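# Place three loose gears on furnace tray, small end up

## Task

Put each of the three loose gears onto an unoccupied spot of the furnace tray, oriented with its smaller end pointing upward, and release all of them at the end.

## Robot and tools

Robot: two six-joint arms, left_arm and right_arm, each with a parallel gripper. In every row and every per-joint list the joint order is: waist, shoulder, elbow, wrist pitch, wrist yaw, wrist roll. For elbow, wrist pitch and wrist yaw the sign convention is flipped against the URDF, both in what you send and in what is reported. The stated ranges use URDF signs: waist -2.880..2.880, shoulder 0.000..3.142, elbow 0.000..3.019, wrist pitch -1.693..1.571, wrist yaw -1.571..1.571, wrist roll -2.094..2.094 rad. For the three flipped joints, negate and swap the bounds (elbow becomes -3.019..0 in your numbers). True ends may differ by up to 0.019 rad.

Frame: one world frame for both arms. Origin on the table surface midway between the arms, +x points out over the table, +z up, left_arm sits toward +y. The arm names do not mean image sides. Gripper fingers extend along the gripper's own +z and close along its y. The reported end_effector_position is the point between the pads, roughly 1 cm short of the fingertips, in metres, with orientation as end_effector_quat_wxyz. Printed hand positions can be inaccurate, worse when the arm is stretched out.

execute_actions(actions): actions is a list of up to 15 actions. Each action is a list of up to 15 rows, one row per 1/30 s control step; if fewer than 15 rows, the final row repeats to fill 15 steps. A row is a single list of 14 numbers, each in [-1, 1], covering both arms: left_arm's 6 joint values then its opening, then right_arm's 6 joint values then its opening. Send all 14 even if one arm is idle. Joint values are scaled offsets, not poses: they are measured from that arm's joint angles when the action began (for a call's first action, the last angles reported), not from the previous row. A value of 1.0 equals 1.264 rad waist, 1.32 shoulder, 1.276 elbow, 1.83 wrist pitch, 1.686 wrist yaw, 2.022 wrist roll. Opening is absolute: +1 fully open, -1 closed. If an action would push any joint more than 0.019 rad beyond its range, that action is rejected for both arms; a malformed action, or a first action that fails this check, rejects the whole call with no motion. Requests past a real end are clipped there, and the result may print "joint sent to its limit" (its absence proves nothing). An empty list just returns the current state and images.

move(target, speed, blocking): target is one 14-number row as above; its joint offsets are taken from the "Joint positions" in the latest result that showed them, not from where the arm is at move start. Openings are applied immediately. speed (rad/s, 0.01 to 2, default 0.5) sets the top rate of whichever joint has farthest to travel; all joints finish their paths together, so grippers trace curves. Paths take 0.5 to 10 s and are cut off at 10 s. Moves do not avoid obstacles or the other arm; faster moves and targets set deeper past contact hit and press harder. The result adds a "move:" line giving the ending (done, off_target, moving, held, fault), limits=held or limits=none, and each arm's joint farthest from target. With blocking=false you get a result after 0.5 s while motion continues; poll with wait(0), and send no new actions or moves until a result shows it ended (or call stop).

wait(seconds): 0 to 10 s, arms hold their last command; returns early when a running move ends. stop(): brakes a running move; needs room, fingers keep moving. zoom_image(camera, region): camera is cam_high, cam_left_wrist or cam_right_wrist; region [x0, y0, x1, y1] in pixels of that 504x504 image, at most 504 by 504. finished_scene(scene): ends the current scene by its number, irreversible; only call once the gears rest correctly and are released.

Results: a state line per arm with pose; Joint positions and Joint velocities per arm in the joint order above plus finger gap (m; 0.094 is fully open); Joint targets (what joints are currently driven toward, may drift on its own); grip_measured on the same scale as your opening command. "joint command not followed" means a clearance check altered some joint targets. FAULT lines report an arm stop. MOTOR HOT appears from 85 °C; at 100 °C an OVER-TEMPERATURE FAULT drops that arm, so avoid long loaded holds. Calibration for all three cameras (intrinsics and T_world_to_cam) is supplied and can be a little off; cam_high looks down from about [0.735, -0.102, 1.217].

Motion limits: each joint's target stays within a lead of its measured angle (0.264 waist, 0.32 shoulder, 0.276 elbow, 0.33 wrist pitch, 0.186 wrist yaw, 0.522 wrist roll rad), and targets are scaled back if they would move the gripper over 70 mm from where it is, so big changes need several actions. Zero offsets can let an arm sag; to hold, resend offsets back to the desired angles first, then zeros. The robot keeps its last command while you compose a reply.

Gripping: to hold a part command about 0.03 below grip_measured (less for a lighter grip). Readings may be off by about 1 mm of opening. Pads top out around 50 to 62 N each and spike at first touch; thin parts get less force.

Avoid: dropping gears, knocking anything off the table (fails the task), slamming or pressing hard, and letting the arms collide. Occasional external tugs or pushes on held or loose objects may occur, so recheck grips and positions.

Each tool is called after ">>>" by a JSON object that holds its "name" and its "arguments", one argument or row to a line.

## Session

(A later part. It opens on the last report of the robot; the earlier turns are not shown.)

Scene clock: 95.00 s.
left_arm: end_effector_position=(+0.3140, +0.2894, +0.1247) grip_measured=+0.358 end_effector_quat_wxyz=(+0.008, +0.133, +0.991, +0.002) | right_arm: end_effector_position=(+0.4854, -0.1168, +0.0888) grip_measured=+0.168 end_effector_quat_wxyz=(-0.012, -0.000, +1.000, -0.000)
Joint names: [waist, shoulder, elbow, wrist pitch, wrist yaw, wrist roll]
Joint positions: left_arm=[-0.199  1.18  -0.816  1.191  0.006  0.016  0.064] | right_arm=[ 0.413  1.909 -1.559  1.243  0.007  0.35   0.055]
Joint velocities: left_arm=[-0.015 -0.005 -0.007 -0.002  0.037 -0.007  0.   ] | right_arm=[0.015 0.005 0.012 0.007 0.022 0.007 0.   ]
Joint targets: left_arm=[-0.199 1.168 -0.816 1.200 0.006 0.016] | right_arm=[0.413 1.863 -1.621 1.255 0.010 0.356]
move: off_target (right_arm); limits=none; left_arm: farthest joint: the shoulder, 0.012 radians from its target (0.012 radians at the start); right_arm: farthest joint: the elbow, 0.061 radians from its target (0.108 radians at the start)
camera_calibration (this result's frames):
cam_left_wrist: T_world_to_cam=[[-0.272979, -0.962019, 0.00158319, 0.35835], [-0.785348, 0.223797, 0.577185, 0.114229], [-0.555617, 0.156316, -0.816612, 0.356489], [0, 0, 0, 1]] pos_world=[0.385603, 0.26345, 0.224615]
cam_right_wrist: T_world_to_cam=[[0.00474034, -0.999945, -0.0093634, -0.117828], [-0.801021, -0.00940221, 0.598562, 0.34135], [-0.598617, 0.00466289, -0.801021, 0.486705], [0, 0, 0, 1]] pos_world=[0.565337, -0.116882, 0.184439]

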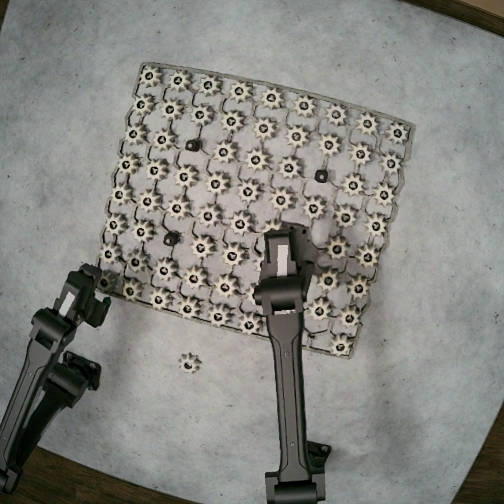

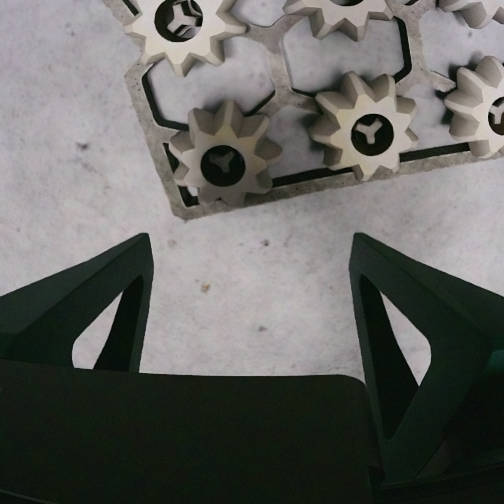

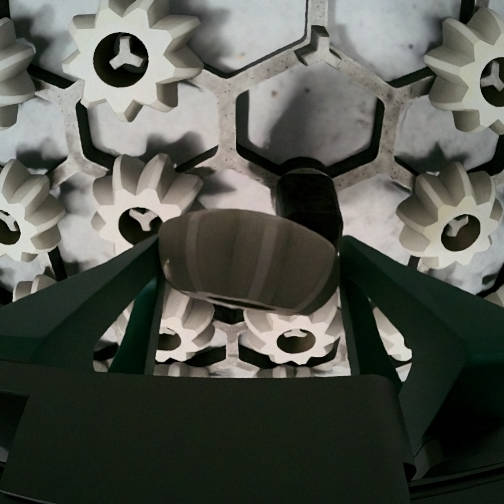

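>>> {"name": "execute_actions", "arguments": {
  "actions": [
    [[0,-0.009,0,0.005,0,0,0.36,0,-0.03,-0.048,0.01,0,0,0.125],[0,-0.009,0,0.005,0,0,0.36,0,-0.04,-0.048,0.016,0,0,0.125],[0,-0.009,0,0.005,0,0,0.36,0,-0.047,-0.048,0.022,0,0,0.125],[0,-0.009,0,0.005,0,0,0.36,0,-0.054,-0.048,0.028,0,0,0.125],[0,-0.009,0,0.005,0,0,0.36,0,-0.061,-0.048,0.034,0,0,0.125],[0,-0.009,0,0.005,0,0,0.36,0,-0.068,-0.048,0.04,0,0,0.125],[0,-0.009,0,0.005,0,0,0.36,0,-0.075,-0.048,0.046,0,0,0.125],[0,-0.009,0,0.005,0,0,0.36,0,-0.082,-0.048,0.052,0,0,0.125],[0,-0.009,0,0.005,0,0,0.36,0,-0.089,-0.048,0.058,0,0,0.125],[0,-0.009,0,0.005,0,0,0.36,0,-0.095,-0.048,0.064,0,0,0.125],[0,-0.009,0,0.005,0,0,0.36,0,-0.10,-0.048,0.068,0,0,0.125]]
  ]
}}

Scene clock: 98.07 s.
left_arm: end_effector_position=(+0.3140, +0.2894, +0.1247) grip_measured=+0.358 end_effector_quat_wxyz=(+0.008, +0.133, +0.991, +0.002) | right_arm: end_effector_position=(+0.4612, -0.1257, +0.1395) grip_measured=+0.168 end_effector_quat_wxyz=(-0.020, -0.000, +1.000, -0.003)
Joint names: [waist, shoulder, elbow, wrist pitch, wrist yaw, wrist roll]
Joint positions: left_arm=[-0.199  1.18  -0.816  1.191  0.006  0.016  0.064] | right_arm=[ 0.413  1.815 -1.56   1.355  0.007  0.35   0.055]
Joint velocities: left_arm=[-0.005 -0.005  0.002 -0.012  0.007  0.066 -0.001] | right_arm=[ 0.005 -0.22  -0.022  0.046 -0.037  0.007  0.001]
Joint targets: left_arm=[-0.199 1.168 -0.816 1.200 0.006 0.016] | right_arm=[0.413 1.776 -1.620 1.368 0.007 0.350]
camera_calibration (this result's frames):
cam_left_wrist: T_world_to_cam=[[-0.272979, -0.962019, 0.00158319, 0.35835], [-0.785348, 0.223797, 0.577185, 0.114229], [-0.555617, 0.156316, -0.816612, 0.356489], [0, 0, 0, 1]] pos_world=[0.385603, 0.26345, 0.224615]
cam_right_wrist: T_world_to_cam=[[0.00463636, -0.999983, -0.00353738, -0.126848], [-0.791268, -0.0058316, 0.611442, 0.285683], [-0.611452, -0.000035847, -0.791282, 0.516937], [0, 0, 0, 1]] pos_world=[0.542722, -0.125162, 0.233915]

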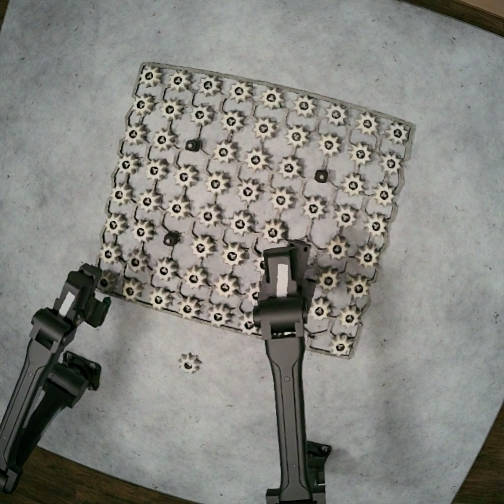

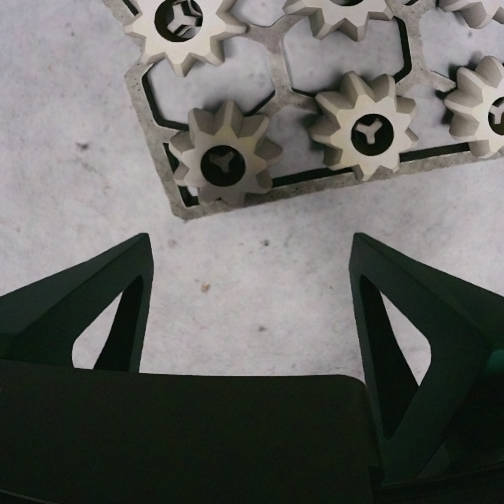

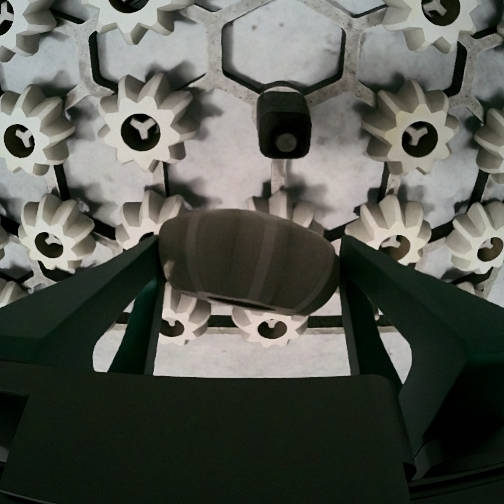

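>>> {"name": "move", "arguments": {
  "target": [0,-0.009,0,0.005,0,0,0.36,0.189,-0.485,0.62,-0.125,0,-0.178,0.125],
  "speed": 0.5
}}

Scene clock: 100.63 s.
left_arm: end_effector_position=(+0.3140, +0.2894, +0.1247) grip_measured=+0.358 end_effector_quat_wxyz=(+0.008, +0.133, +0.991, +0.002) | right_arm: end_effector_position=(+0.1940, -0.1536, +0.0963) grip_measured=+0.168 end_effector_quat_wxyz=(-0.009, -0.287, +0.958, +0.001)
Joint names: [waist, shoulder, elbow, wrist pitch, wrist yaw, wrist roll]
Joint positions: left_arm=[-0.199  1.18  -0.816  1.191  0.006  0.016  0.064] | right_arm=[ 0.644  1.196 -0.747  1.139  0.007  0.001  0.055]
Joint velocities: left_arm=[-0.015 -0.005 -0.002  0.002 -0.037  0.037  0.   ] | right_arm=[ 0.005 -0.015  0.002  0.002  0.007 -0.081  0.   ]
Joint targets: left_arm=[-0.199 1.168 -0.816 1.200 0.006 0.016] | right_arm=[0.652 1.175 -0.769 1.126 0.007 -0.010]
move: off_target (right_arm); limits=none; left_arm: farthest joint: the shoulder, 0.012 radians from its target (0.012 radians at the start); right_arm: farthest joint: the shoulder, 0.022 radians from its target (0.627 radians at the start)
camera_calibration (this result's frames):
cam_left_wrist: T_world_to_cam=[[-0.272979, -0.962019, 0.00158319, 0.35835], [-0.785348, 0.223797, 0.577185, 0.114229], [-0.555617, 0.156316, -0.816612, 0.356489], [0, 0, 0, 1]] pos_world=[0.385603, 0.26345, 0.224615]
cam_right_wrist: T_world_to_cam=[[0.552732, -0.83318, -0.0173041, -0.233119], [-0.664894, -0.453419, 0.593572, 0.00900493], [-0.502398, -0.31658, -0.804595, 0.250822], [0, 0, 0, 1]] pos_world=[0.260852, -0.110742, 0.192431]

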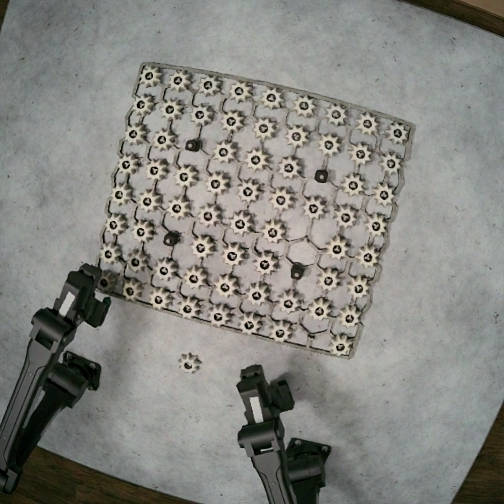

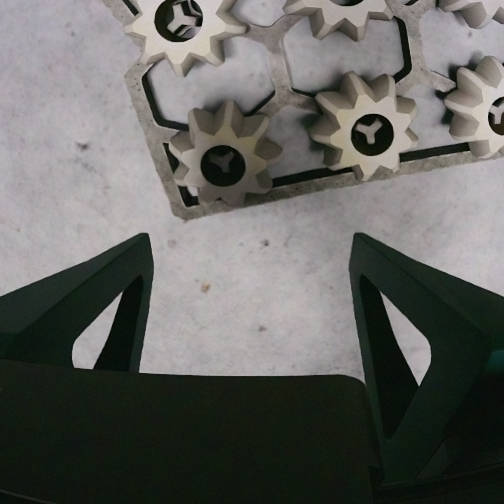

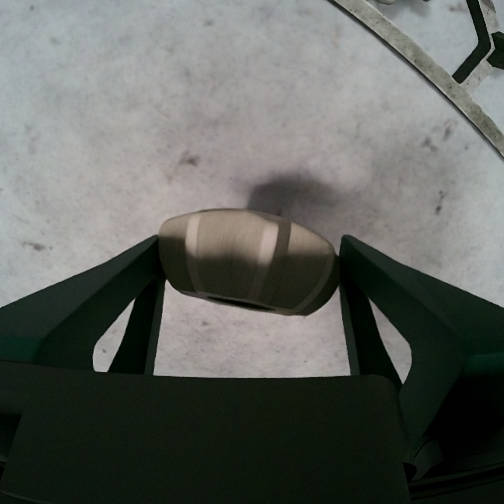

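>>> {"name": "move", "arguments": {
  "target": [0,-0.009,0,0.005,0,0,0.36,0,0.353,-0.215,0.143,0,0,0.125],
  "speed": 0.4
}}

Scene clock: 104.03 s.
left_arm: end_effector_position=(+0.3140, +0.2894, +0.1247) grip_measured=+0.358 end_effector_quat_wxyz=(+0.008, +0.133, +0.991, +0.002) | right_arm: end_effector_position=(+0.2088, -0.1439, +0.0429) grip_measured=+0.168 end_effector_quat_wxyz=(-0.233, -0.277, +0.930, -0.066)
Joint names: [waist, shoulder, elbow, wrist pitch, wrist yaw, wrist roll]
Joint positions: left_arm=[-0.199  1.18  -0.816  1.191  0.006  0.016  0.064] | right_arm=[ 0.644  1.662 -0.977  1.376  0.007  0.     0.055]
Joint velocities: left_arm=[-0.005 -0.024  0.002  0.032 -0.007 -0.007 -0.001] | right_arm=[-0.005 -0.005 -0.007 -0.002  0.037 -0.125  0.   ]
Joint targets: left_arm=[-0.199 1.168 -0.816 1.200 0.006 0.016] | right_arm=[0.644 1.662 -1.022 1.401 0.007 0.001]
move: off_target (right_arm); limits=none; left_arm: farthest joint: the shoulder, 0.012 radians from its target (0.012 radians at the start); right_arm: farthest joint: the elbow, 0.044 radians from its target (0.274 radians at the start)
camera_calibration (this result's frames):
cam_left_wrist: T_world_to_cam=[[-0.272979, -0.962019, 0.00158319, 0.35835], [-0.785348, 0.223797, 0.577185, 0.114229], [-0.555617, 0.156316, -0.816612, 0.356489], [0, 0, 0, 1]] pos_world=[0.385603, 0.26345, 0.224615]
cam_right_wrist: T_world_to_cam=[[0.546096, -0.837546, -0.0172287, -0.233352], [-0.365033, -0.256418, 0.894986, 0.00765239], [-0.75401, -0.482459, -0.44576, 0.231624], [0, 0, 0, 1]] pos_world=[0.304873, -0.0817312, 0.0923798]

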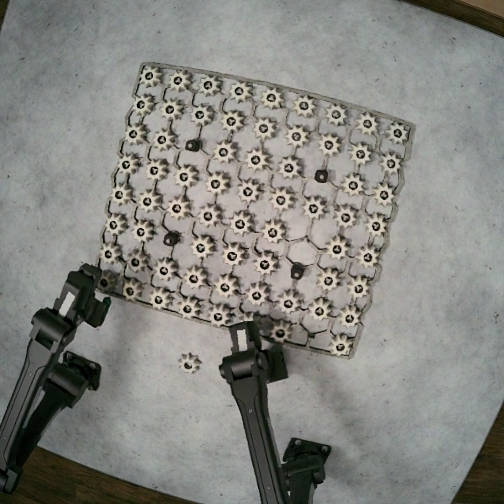

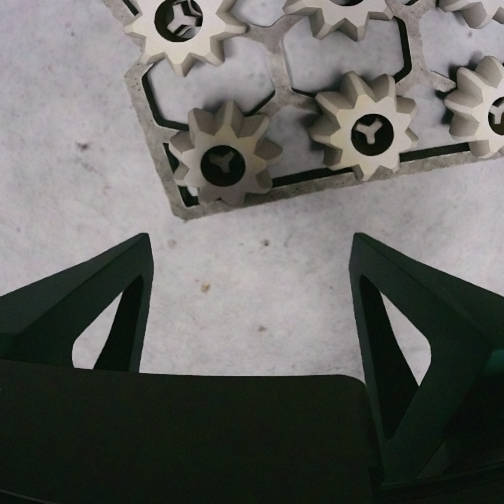

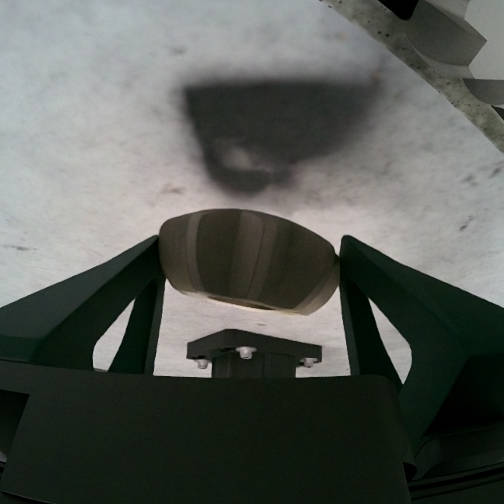

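>>> {"name": "move", "arguments": {
  "target": [0,-0.009,0,0.005,0,0,0.36,0,-0.057,0.082,-0.0415,0,0,0.125],
  "speed": 0.2
}}

Scene clock: 105.80 s.
left_arm: end_effector_position=(+0.3140, +0.2894, +0.1247) grip_measured=+0.358 end_effector_quat_wxyz=(+0.008, +0.133, +0.991, +0.002) | right_arm: end_effector_position=(+0.1819, -0.1616, +0.0280) grip_measured=+0.168 end_effector_quat_wxyz=(-0.230, -0.278, +0.931, -0.065)
Joint names: [waist, shoulder, elbow, wrist pitch, wrist yaw, wrist roll]
Joint positions: left_arm=[-0.199  1.18  -0.816  1.191  0.006  0.016  0.064] | right_arm=[ 0.644  1.614 -0.865  1.304  0.007  0.     0.055]
Joint velocities: left_arm=[-0.024 -0.015 -0.002 -0.002 -0.037  0.022 -0.001] | right_arm=[-0.005 -0.015 -0.012  0.007 -0.051  0.007 -0.002]
Joint targets: left_arm=[-0.199 1.168 -0.816 1.200 0.006 0.016] | right_arm=[0.644 1.587 -0.873 1.300 0.007 0.000]
move: off_target (right_arm); limits=none; left_arm: farthest joint: the shoulder, 0.012 radians from its target (0.012 radians at the start); right_arm: farthest joint: the shoulder, 0.028 radians from its target (0.075 radians at the start)
camera_calibration (this result's frames):
cam_left_wrist: T_world_to_cam=[[-0.272979, -0.962019, 0.00158319, 0.35835], [-0.785348, 0.223797, 0.577185, 0.114229], [-0.555617, 0.156316, -0.816612, 0.356489], [0, 0, 0, 1]] pos_world=[0.385603, 0.26345, 0.224615]
cam_right_wrist: T_world_to_cam=[[0.546211, -0.83747, -0.0172628, -0.233756], [-0.371009, -0.260352, 0.891386, 0.00722502], [-0.751003, -0.48048, -0.452917, 0.19618], [0, 0, 0, 1]] pos_world=[0.277692, -0.0996218, 0.0783774]

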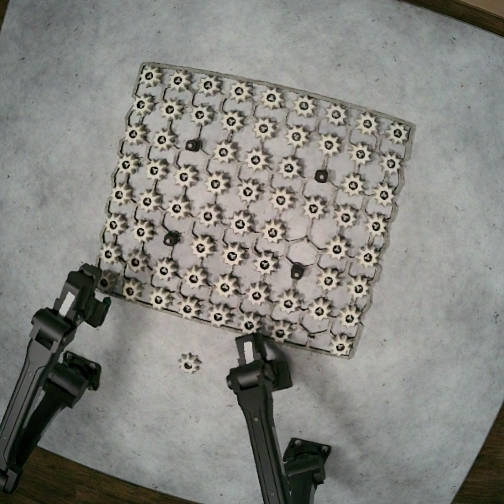

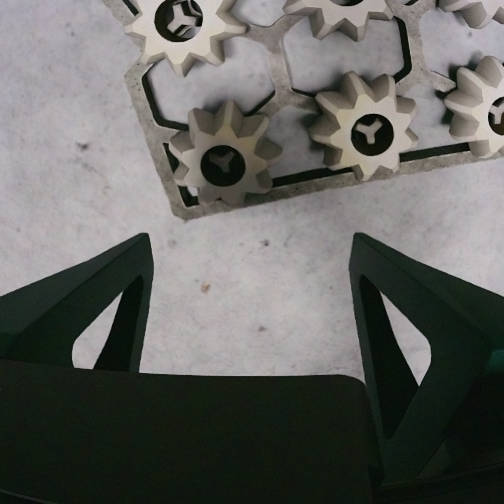

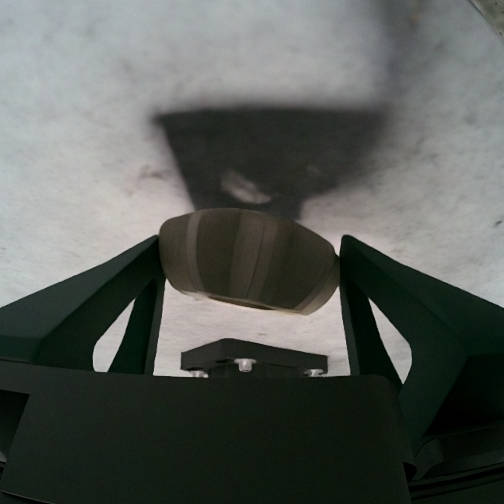

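>>> {"name": "move", "arguments": {
  "target": [0,-0.009,0,0.005,0,0,0.36,0,-0.012,0.024,-0.024,0,0,0.125],
  "speed": 0.06
}}

Scene clock: 107.17 s.
left_arm: end_effector_position=(+0.3140, +0.2894, +0.1247) grip_measured=+0.358 end_effector_quat_wxyz=(+0.008, +0.133, +0.991, +0.002) | right_arm: end_effector_position=(+0.1744, -0.1665, +0.0176) grip_measured=+0.168 end_effector_quat_wxyz=(-0.228, -0.278, +0.931, -0.065)
Joint names: [waist, shoulder, elbow, wrist pitch, wrist yaw, wrist roll]
Joint positions: left_arm=[-0.199  1.18  -0.816  1.191  0.006  0.016  0.064] | right_arm=[ 0.644  1.614 -0.829  1.264  0.007  0.     0.055]
Joint velocities: left_arm=[-0.015 -0.005  0.002  0.007  0.022 -0.007  0.   ] | right_arm=[ 0.005  0.015  0.012 -0.002  0.022  0.051  0.001]
Joint targets: left_arm=[-0.199 1.168 -0.816 1.200 0.006 0.016] | right_arm=[0.644 1.599 -0.835 1.260 0.007 0.000]
move: done; limits=none; left_arm: farthest joint: the shoulder, 0.012 radians from its target (0.012 radians at the start); right_arm: farthest joint: the shoulder, 0.016 radians from its target (0.016 radians at the start)
camera_calibration (this result's frames):
cam_left_wrist: T_world_to_cam=[[-0.272979, -0.962019, 0.00158319, 0.35835], [-0.785348, 0.223797, 0.577185, 0.114229], [-0.555617, 0.156316, -0.816612, 0.356489], [0, 0, 0, 1]] pos_world=[0.385603, 0.26345, 0.224615]
cam_right_wrist: T_world_to_cam=[[0.546261, -0.837437, -0.0172771, -0.233977], [-0.373564, -0.262034, 0.889825, 0.0126795], [-0.7497, -0.479622, -0.455975, 0.183422], [0, 0, 0, 1]] pos_world=[0.27006, -0.104645, 0.0683107]

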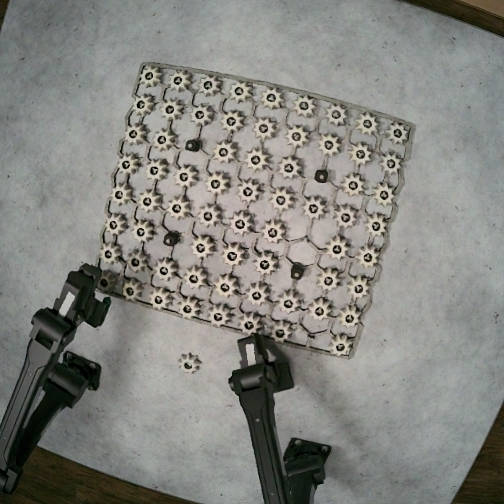

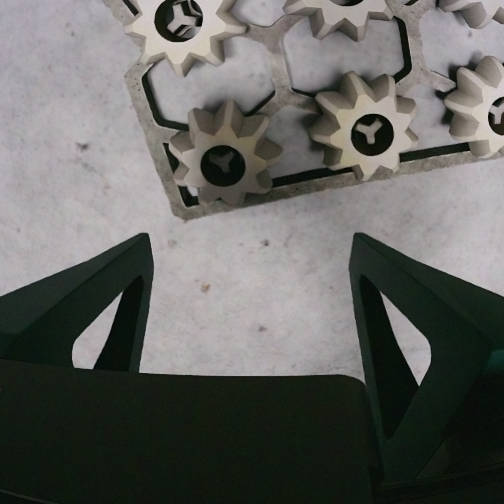

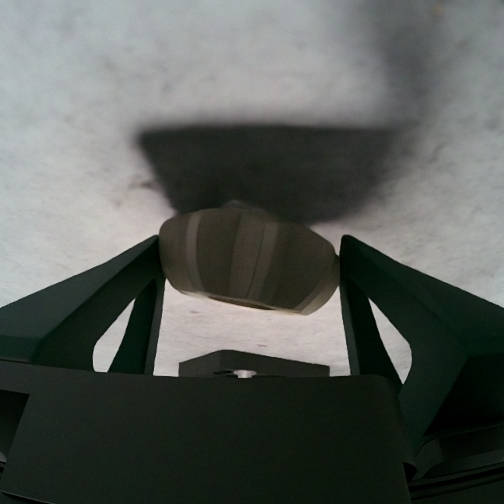

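>>> {"name": "move", "arguments": {
  "target": [0,-0.009,0,0.005,0,0,0.36,0,-0.008,0.014,-0.015,0,0,0.125],
  "speed": 0.04
}}

Scene clock: 108.27 s.
left_arm: end_effector_position=(+0.3140, +0.2894, +0.1247) grip_measured=+0.358 end_effector_quat_wxyz=(+0.008, +0.133, +0.991, +0.002) | right_arm: end_effector_position=(+0.1718, -0.1685, +0.0144) grip_measured=+0.168 end_effector_quat_wxyz=(-0.228, -0.278, +0.931, -0.065)
Joint names: [waist, shoulder, elbow, wrist pitch, wrist yaw, wrist roll]
Joint positions: left_arm=[-0.199  1.18  -0.816  1.191  0.006  0.016  0.064] | right_arm=[ 0.644  1.614 -0.817  1.252  0.006  0.     0.055]
Joint velocities: left_arm=[-0.005  0.005  0.022  0.007 -0.022  0.007 -0.001] | right_arm=[-0.005 -0.005  0.012  0.012  0.081 -0.022 -0.001]
Joint targets: left_arm=[-0.199 1.168 -0.816 1.200 0.006 0.016] | right_arm=[0.644 1.604 -0.811 1.236 0.007 0.000]
move: done; limits=none; left_arm: farthest joint: the shoulder, 0.012 radians from its target (0.012 radians at the start); right_arm: farthest joint: the wrist pitch, 0.016 radians from its target (0.027 radians at the start)
camera_calibration (this result's frames):
cam_left_wrist: T_world_to_cam=[[-0.272979, -0.962019, 0.00158319, 0.35835], [-0.785348, 0.223797, 0.577185, 0.114229], [-0.555617, 0.156316, -0.816612, 0.356489], [0, 0, 0, 1]] pos_world=[0.385603, 0.26345, 0.224615]
cam_right_wrist: T_world_to_cam=[[0.546706, -0.837167, -0.0162601, -0.234287], [-0.373639, -0.261289, 0.890012, 0.0140954], [-0.749337, -0.4805, -0.455646, 0.178846], [0, 0, 0, 1]] pos_world=[0.267369, -0.106519, 0.0651361]

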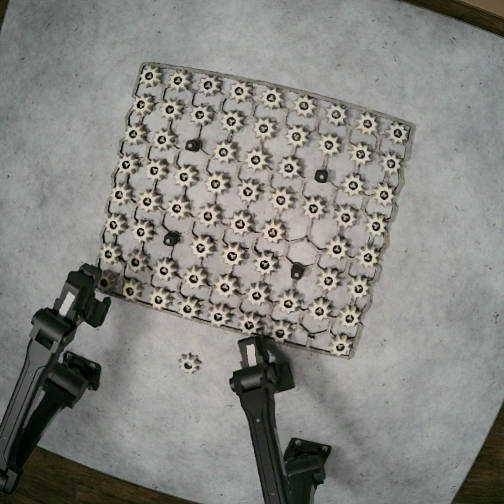

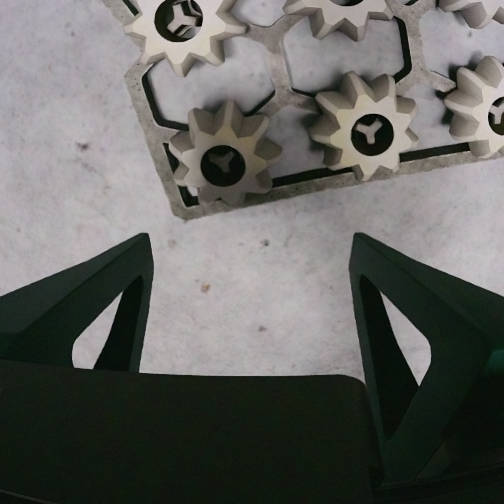

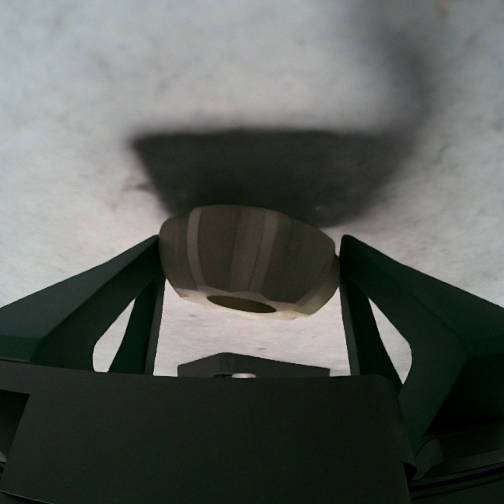

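>>> {"name": "execute_actions", "arguments": {
  "actions": [
    [[0,-0.009,0,0.005,0,0,0.36,0,-0.006,0,-0.004,0,0,0.15],[0,-0.009,0,0.005,0,0,0.36,0,-0.006,0,-0.004,0,0,0.16],[0,-0.009,0,0.005,0,0,0.36,0,-0.006,0,-0.004,0,0,0.165],[0,-0.009,0,0.005,0,0,0.36,0,-0.006,0,-0.004,0,0,0.17],[0,-0.009,0,0.005,0,0,0.36,0,-0.006,0,-0.004,0,0,0.175],[0,-0.009,0,0.005,0,0,0.36,0,-0.006,0,-0.004,0,0,0.18],[0,-0.009,0,0.005,0,0,0.36,0,-0.006,0,-0.004,0,0,0.19],[0,-0.009,0,0.005,0,0,0.36,0,-0.006,0,-0.004,0,0,0.20],[0,-0.009,0,0.005,0,0,0.36,0,-0.006,0,-0.004,0,0,0.22],[0,-0.009,0,0.005,0,0,0.36,0,-0.006,0,-0.004,0,0,0.25],[0,-0.009,0,0.005,0,0,0.36,0,-0.006,0,-0.004,0,0,0.29],[0,-0.009,0,0.005,0,0,0.36,0,-0.006,0,-0.004,0,0,0.34],[0,-0.009,0,0.005,0,0,0.36,0,-0.006,0,-0.004,0,0,0.40],[0,-0.009,0,0.005,0,0,0.36,0,-0.006,0,-0.004,0,0,0.45]]
  ]
}}

Scene clock: 109.27 s.
left_arm: end_effector_position=(+0.3140, +0.2894, +0.1247) grip_measured=+0.358 end_effector_quat_wxyz=(+0.008, +0.133, +0.991, +0.002) | right_arm: end_effector_position=(+0.1715, -0.1689, +0.0142) grip_measured=+0.443 end_effector_quat_wxyz=(-0.228, -0.278, +0.931, -0.066)
Joint names: [waist, shoulder, elbow, wrist pitch, wrist yaw, wrist roll]
Joint positions: left_arm=[-0.199  1.18  -0.816  1.191  0.006  0.016  0.064] | right_arm=[ 0.644  1.614 -0.816  1.252  0.005  0.     0.068]
Joint velocities: left_arm=[ 0.005  0.005 -0.002 -0.007 -0.066 -0.007 -0.   ] | right_arm=[ 0.005 -0.015  0.007  0.007 -0.022  0.022  0.012]
Joint targets: left_arm=[-0.199 1.168 -0.816 1.200 0.006 0.016] | right_arm=[0.644 1.607 -0.817 1.245 0.006 0.000]
camera_calibration (this result's frames):
cam_left_wrist: T_world_to_cam=[[-0.272979, -0.962019, 0.00158319, 0.35835], [-0.785348, 0.223797, 0.577185, 0.114229], [-0.555617, 0.156316, -0.816612, 0.356489], [0, 0, 0, 1]] pos_world=[0.385603, 0.26345, 0.224615]
cam_right_wrist: T_world_to_cam=[[0.546996, -0.83699, -0.0155806, -0.234453], [-0.373311, -0.260544, 0.890368, 0.0141347], [-0.749289, -0.481212, -0.454974, 0.178183], [0, 0, 0, 1]] pos_world=[0.267032, -0.106808, 0.0648305]

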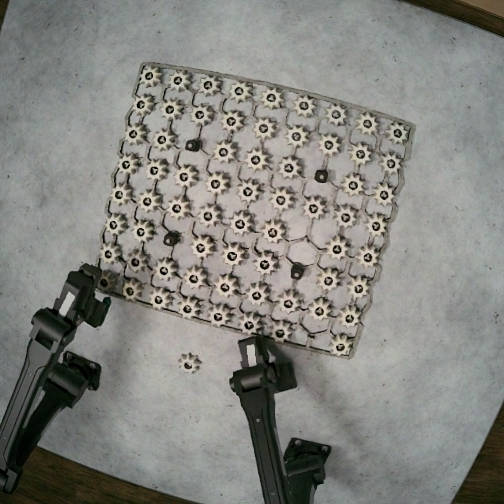

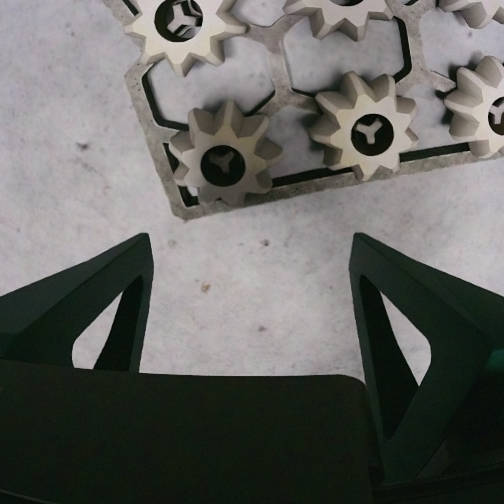

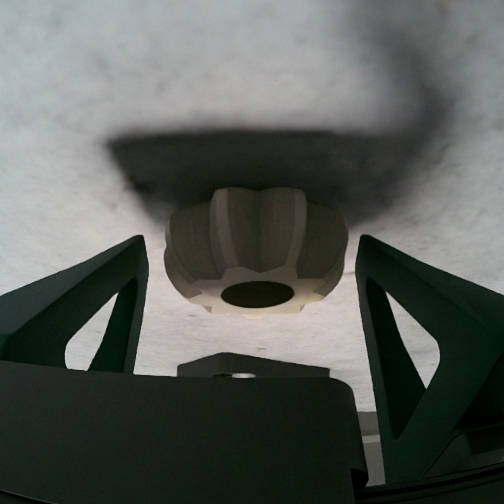

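>>> {"name": "execute_actions", "arguments": {
  "actions": [
    [[0,-0.009,0,0.005,0,0,0.36,0,-0.02,-0.01,0,0,0,0.45],[0,-0.009,0,0.005,0,0,0.36,0,-0.027,-0.01,0,0,0,0.45],[0,-0.009,0,0.005,0,0,0.36,0,-0.034,-0.01,0,0,0,0.45],[0,-0.009,0,0.005,0,0,0.36,0,-0.041,-0.01,0,0,0,0.45],[0,-0.009,0,0.005,0,0,0.36,0,-0.048,-0.01,0,0,0,0.45],[0,-0.009,0,0.005,0,0,0.36,0,-0.055,-0.01,0,0,0,0.45],[0,-0.009,0,0.005,0,0,0.36,0,-0.062,-0.01,0,0,0,0.45],[0,-0.009,0,0.005,0,0,0.36,0,-0.069,-0.01,0,0,0,0.45],[0,-0.009,0,0.005,0,0,0.36,0,-0.076,-0.01,0,0,0,0.45],[0,-0.009,0,0.005,0,0,0.36,0,-0.083,-0.01,0,0,0,0.45],[0,-0.009,0,0.005,0,0,0.36,0,-0.09,-0.01,0,0,0,0.45],[0,-0.009,0,0.005,0,0,0.36,0,-0.097,-0.01,0,0,0,0.45],[0,-0.009,0,0.005,0,0,0.36,0,-0.104,-0.01,0,0,0,0.45],[0,-0.009,0,0.005,0,0,0.36,0,-0.11,-0.01,0,0,0,0.45]]
  ]
}}

>>> {"name": "move", "arguments": {
  "target": [0,-0.009,0,0.005,0,0,0.36,0,-0.355,0.12,-0.045,0,0,0.45],
  "speed": 0.5
}}

Scene clock: 111.07 s.
left_arm: end_effector_position=(+0.3140, +0.2894, +0.1247) grip_measured=+0.358 end_effector_quat_wxyz=(+0.008, +0.133, +0.991, +0.002) | right_arm: end_effector_position=(+0.1817, -0.1621, +0.0437) grip_measured=+0.449 end_effector_quat_wxyz=(-0.172, -0.282, +0.943, -0.049)
Joint names: [waist, shoulder, elbow, wrist pitch, wrist yaw, wrist roll]
Joint positions: left_arm=[-0.199  1.18  -0.816  1.191  0.006  0.016  0.064] | right_arm=[ 0.644  1.494 -0.816  1.252  0.005  0.     0.068]
Joint velocities: left_arm=[ 0.005 -0.015 -0.007  0.007 -0.051 -0.007 -0.   ] | right_arm=[-0.005 -0.239 -0.007 -0.007  0.051 -0.051  0.   ]
Joint targets: left_arm=[-0.199 1.168 -0.816 1.200 0.006 0.016] | right_arm=[0.644 1.469 -0.829 1.252 0.005 0.000]
camera_calibration (this result's frames):
cam_left_wrist: T_world_to_cam=[[-0.272979, -0.962019, 0.00158319, 0.35835], [-0.785348, 0.223797, 0.577185, 0.114229], [-0.555617, 0.156316, -0.816612, 0.356489], [0, 0, 0, 1]] pos_world=[0.385603, 0.26345, 0.224615]
cam_right_wrist: T_world_to_cam=[[0.548586, -0.835943, -0.0158618, -0.23406], [-0.460253, -0.317769, 0.828969, 0.00269615], [-0.698012, -0.447461, -0.559069, 0.203246], [0, 0, 0, 1]] pos_world=[0.271512, -0.10386, 0.107681]

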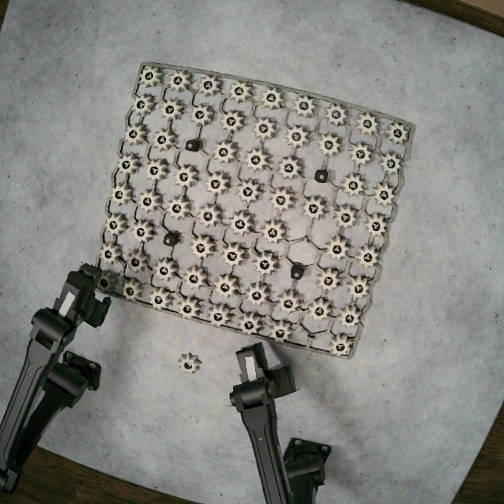

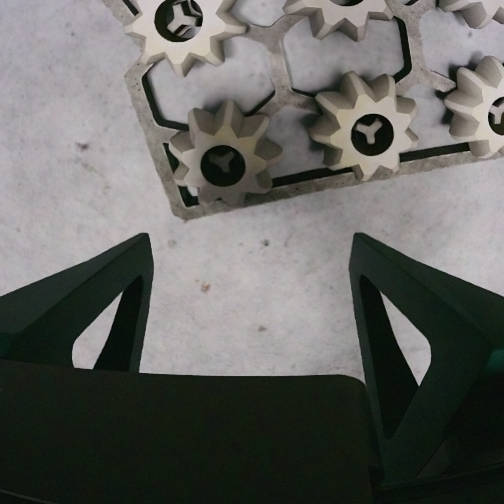

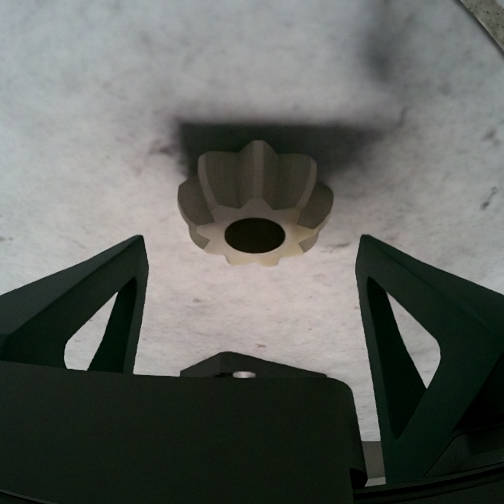

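Scene clock: 112.47 s.
left_arm: end_effector_position=(+0.3140, +0.2894, +0.1247) grip_measured=+0.358 end_effector_quat_wxyz=(+0.008, +0.133, +0.991, +0.002) | right_arm: end_effector_position=(+0.1598, -0.1765, +0.1065) grip_measured=+0.449 end_effector_quat_wxyz=(+0.008, -0.287, +0.958, +0.005)
Joint names: [waist, shoulder, elbow, wrist pitch, wrist yaw, wrist roll]
Joint positions: left_arm=[-0.199  1.18  -0.816  1.191  0.006  0.016  0.064] | right_arm=[ 0.644  1.029 -0.66   1.184  0.005  0.     0.068]
Joint velocities: left_arm=[-0.005 -0.015  0.007  0.002  0.007 -0.007  0.   ] | right_arm=[ 0.005 -0.015 -0.002 -0.012  0.037 -0.022 -0.001]
Joint targets: left_arm=[-0.199 1.168 -0.816 1.200 0.006 0.016] | right_arm=[0.644 1.025 -0.663 1.170 0.005 0.000]
move: done; limits=none; left_arm: farthest joint: the shoulder, 0.012 radians from its target (0.012 radians at the start); right_arm: farthest joint: the wrist pitch, 0.014 radians from its target (0.082 radians at the start)
camera_calibration (this result's frames):
cam_left_wrist: T_world_to_cam=[[-0.272979, -0.962019, 0.00158319, 0.35835], [-0.785348, 0.223797, 0.577185, 0.114229], [-0.555617, 0.156316, -0.816612, 0.356489], [0, 0, 0, 1]] pos_world=[0.385603, 0.26345, 0.224615]
cam_right_wrist: T_world_to_cam=[[0.553543, -0.832681, -0.015253, -0.233382], [-0.682312, -0.463931, 0.564994, -0.0262259], [-0.477536, -0.302341, -0.824954, 0.235283], [0, 0, 0, 1]] pos_world=[0.223649, -0.135364, 0.205356]

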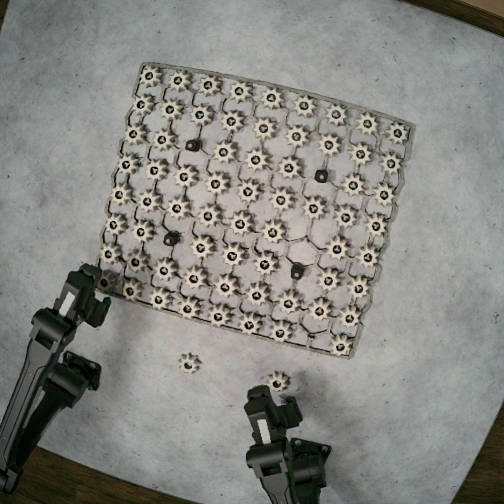

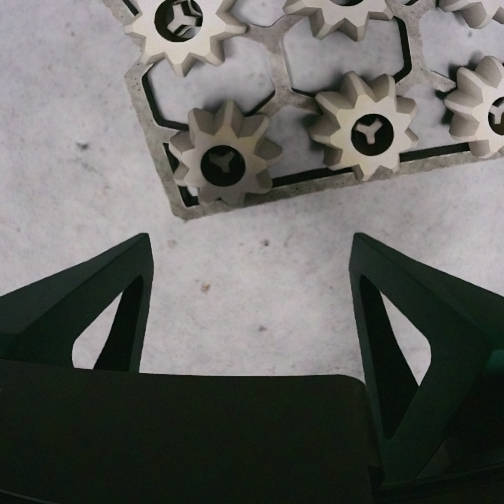

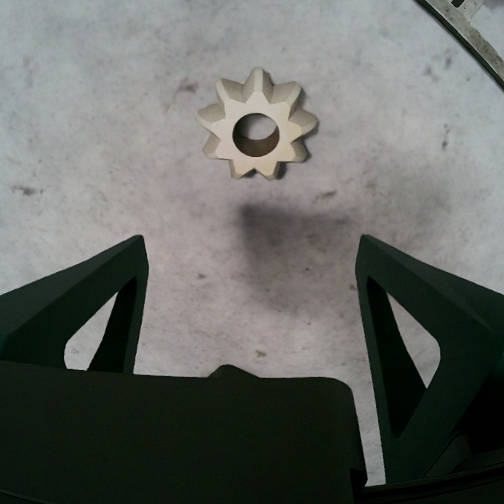

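>>> {"name": "move", "arguments": {
  "target": [0,-0.009,0,0.005,0,0,0.36,-0.012,0.137,0.038,-0.116,-0.002,0.0915,0.45],
  "speed": 0.35
}}

Scene clock: 114.93 s.
left_arm: end_effector_position=(+0.3140, +0.2894, +0.1247) grip_measured=+0.358 end_effector_quat_wxyz=(+0.008, +0.133, +0.991, +0.002) | right_arm: end_effector_position=(+0.1747, -0.1679, +0.0482) grip_measured=+0.449 end_effector_quat_wxyz=(-0.006, -0.200, +0.980, +0.001)
Joint names: [waist, shoulder, elbow, wrist pitch, wrist yaw, wrist roll]
Joint positions: left_arm=[-0.199  1.18  -0.816  1.191  0.006  0.016  0.064] | right_arm=[ 0.64   1.202 -0.607  0.986  0.005  0.175  0.068]
Joint velocities: left_arm=[ 0.015  0.005  0.007  0.032 -0.007  0.022 -0.   ] | right_arm=[-0.015 -0.005  0.002  0.002 -0.022  0.007 -0.001]
Joint targets: left_arm=[-0.199 1.168 -0.816 1.200 0.006 0.016] | right_arm=[0.629 1.210 -0.611 0.972 0.002 0.185]
move: done; limits=none; left_arm: farthest joint: the shoulder, 0.012 radians from its target (0.012 radians at the start); right_arm: farthest joint: the wrist pitch, 0.014 radians from its target (0.212 radians at the start)
camera_calibration (this result's frames):
cam_left_wrist: T_world_to_cam=[[-0.272979, -0.962019, 0.00158319, 0.35835], [-0.785348, 0.223797, 0.577185, 0.114229], [-0.555617, 0.156316, -0.816612, 0.356489], [0, 0, 0, 1]] pos_world=[0.385603, 0.26345, 0.224615]
cam_right_wrist: T_world_to_cam=[[0.396137, -0.918092, -0.0135324, -0.222277], [-0.739015, -0.327547, 0.588702, 0.0524963], [-0.544915, -0.223206, -0.808237, 0.221185], [0, 0, 0, 1]] pos_world=[0.247374, -0.137506, 0.144857]

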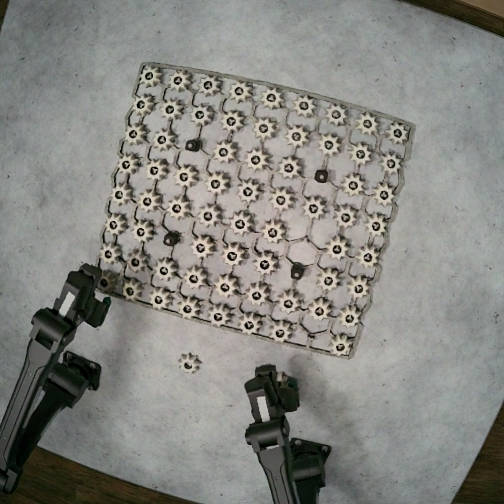

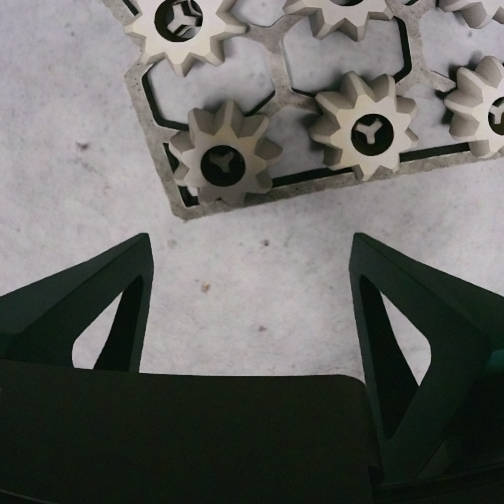

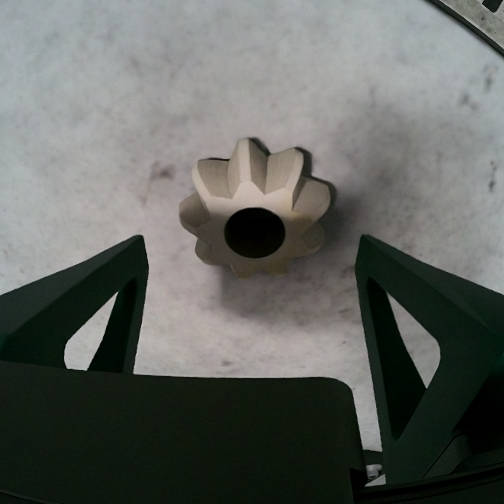

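>>> {"name": "move", "arguments": {
  "target": [0,-0.009,0,0.005,0,0,0.36,-0.008,0.066,0.035,-0.081,-0.002,0.004,0.45],
  "speed": 0.2
}}

Scene clock: 116.50 s.
left_arm: end_effector_position=(+0.3140, +0.2894, +0.1247) grip_measured=+0.358 end_effector_quat_wxyz=(+0.008, +0.133, +0.991, +0.002) | right_arm: end_effector_position=(+0.1771, -0.1663, +0.0156) grip_measured=+0.449 end_effector_quat_wxyz=(-0.000, -0.200, +0.980, +0.003)
Joint names: [waist, shoulder, elbow, wrist pitch, wrist yaw, wrist roll]
Joint positions: left_arm=[-0.199  1.18  -0.816  1.191  0.006  0.016  0.064] | right_arm=[ 0.64   1.277 -0.559  0.851  0.005  0.176  0.068]
Joint velocities: left_arm=[-0.005  0.005 -0.002  0.012  0.051 -0.051 -0.   ] | right_arm=[-0.005  0.005 -0.002 -0.002  0.007 -0.037 -0.   ]
Joint targets: left_arm=[-0.199 1.168 -0.816 1.200 0.006 0.016] | right_arm=[0.630 1.289 -0.562 0.837 0.002 0.183]
move: done; limits=none; left_arm: farthest joint: the shoulder, 0.012 radians from its target (0.012 radians at the start); right_arm: farthest joint: the wrist pitch, 0.013 radians from its target (0.148 radians at the start)
camera_calibration (this result's frames):
cam_left_wrist: T_world_to_cam=[[-0.272979, -0.962019, 0.00158319, 0.35835], [-0.785348, 0.223797, 0.577185, 0.114229], [-0.555617, 0.156316, -0.816612, 0.356489], [0, 0, 0, 1]] pos_world=[0.385603, 0.26345, 0.224615]
cam_right_wrist: T_world_to_cam=[[0.395936, -0.918146, -0.0156085, -0.222168], [-0.745108, -0.331158, 0.57892, 0.0746468], [-0.536702, -0.217585, -0.815235, 0.196065], [0, 0, 0, 1]] pos_world=[0.248813, -0.136602, 0.113157]

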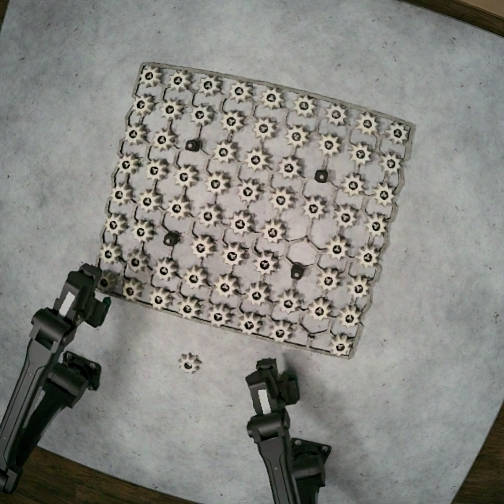

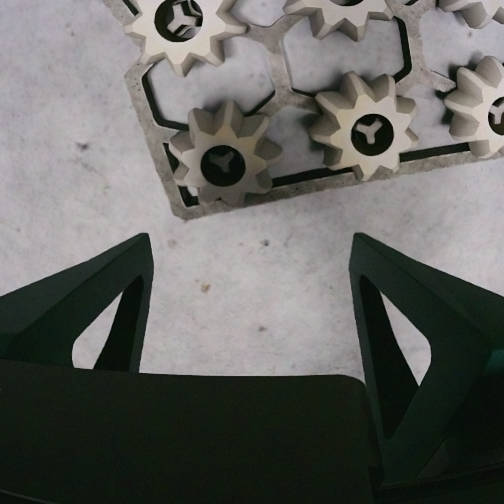

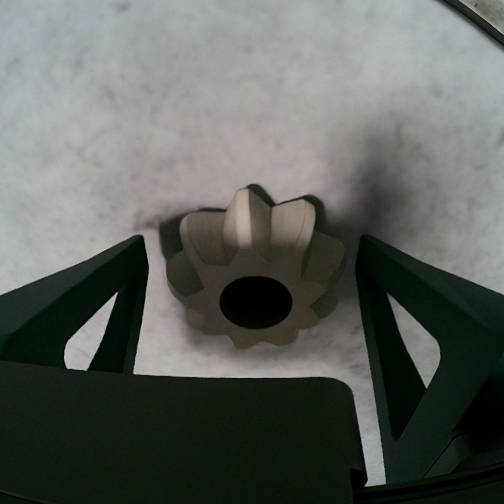

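>>> {"name": "execute_actions", "arguments": {
  "actions": [
    [[0,-0.009,0,0.005,0,0,0.36,-0.008,0.008,0.004,-0.009,-0.002,0.004,0.40],[0,-0.009,0,0.005,0,0,0.36,-0.008,0.008,0.005,-0.010,-0.002,0.004,0.36],[0,-0.009,0,0.005,0,0,0.36,-0.008,0.008,0.006,-0.011,-0.002,0.004,0.33],[0,-0.009,0,0.005,0,0,0.36,-0.008,0.008,0.006,-0.011,-0.002,0.004,0.31]],
    [[0,0,0,0,0,0,0.36,-0.004,0.008,0,-0.005,0,0.002,0.28],[0,0,0,0,0,0,0.36,-0.004,0.008,0,-0.005,0,0.002,0.26],[0,0,0,0,0,0,0.36,-0.004,0.008,0,-0.005,0,0.002,0.245],[0,0,0,0,0,0,0.36,-0.004,0.008,0,-0.005,0,0.002,0.23],[0,0,0,0,0,0,0.36,-0.004,0.008,0,-0.005,0,0.002,0.22],[0,0,0,0,0,0,0.36,-0.004,0.008,0,-0.005,0,0.002,0.21],[0,0,0,0,0,0,0.36,-0.004,0.008,0,-0.005,0,0.002,0.20],[0,0,0,0,0,0,0.36,-0.004,0.008,0,-0.005,0,0.002,0.19],[0,0,0,0,0,0,0.36,-0.004,0.008,0,-0.005,0,0.002,0.18],[0,0,0,0,0,0,0.36,-0.004,0.008,0,-0.005,0,0.002,0.17],[0,0,0,0,0,0,0.36,-0.004,0.008,0,-0.005,0,0.002,0.16],[0,0,0,0,0,0,0.36,-0.004,0.008,0,-0.005,0,0.002,0.15],[0,0,0,0,0,0,0.36,-0.004,0.008,0,-0.005,0,0.002,0.14],[0,0,0,0,0,0,0.36,-0.004,0.008,0,-0.005,0,0.002,0.13],[0,0,0,0,0,0,0.36,-0.004,0.008,0,-0.005,0,0.002,0.125]]
  ]
}}

Scene clock: 118.50 s.
left_arm: end_effector_position=(+0.3140, +0.2894, +0.1247) grip_measured=+0.358 end_effector_quat_wxyz=(+0.008, +0.133, +0.991, +0.002) | right_arm: end_effector_position=(+0.1736, -0.1687, +0.0124) grip_measured=+0.182 end_effector_quat_wxyz=(-0.003, -0.200, +0.980, +0.002)
Joint names: [waist, shoulder, elbow, wrist pitch, wrist yaw, wrist roll]
Joint positions: left_arm=[-0.199  1.18  -0.816  1.191  0.006  0.016  0.064] | right_arm=[ 0.64   1.277 -0.548  0.846  0.005  0.176  0.056]
Joint velocities: left_arm=[-0.005  0.005  0.007  0.007  0.007 -0.125 -0.001] | right_arm=[ 0.005 -0.015  0.002  0.007 -0.037  0.022  0.001]
Joint targets: left_arm=[-0.199 1.180 -0.816 1.191 0.006 0.016] | right_arm=[0.635 1.287 -0.548 0.836 0.005 0.180]
camera_calibration (this result's frames):
cam_left_wrist: T_world_to_cam=[[-0.272979, -0.962019, 0.00158319, 0.35835], [-0.785348, 0.223797, 0.577185, 0.114229], [-0.555617, 0.156316, -0.816612, 0.356489], [0, 0, 0, 1]] pos_world=[0.385603, 0.26345, 0.224615]
cam_right_wrist: T_world_to_cam=[[0.395868, -0.918197, -0.0142578, -0.223011], [-0.742445, -0.329155, 0.583467, 0.072923], [-0.54043, -0.22039, -0.812012, 0.191237], [0, 0, 0, 1]] pos_world=[0.245774, -0.138619, 0.109559]

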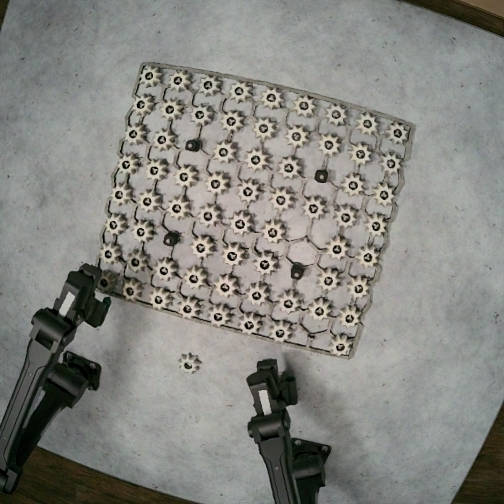

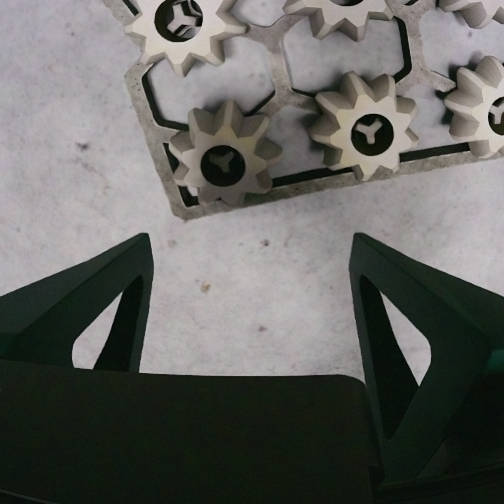

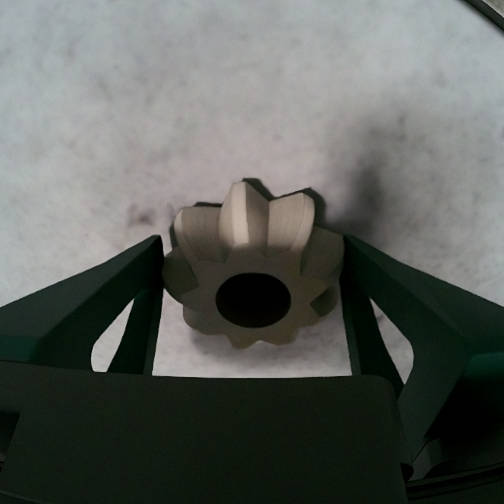

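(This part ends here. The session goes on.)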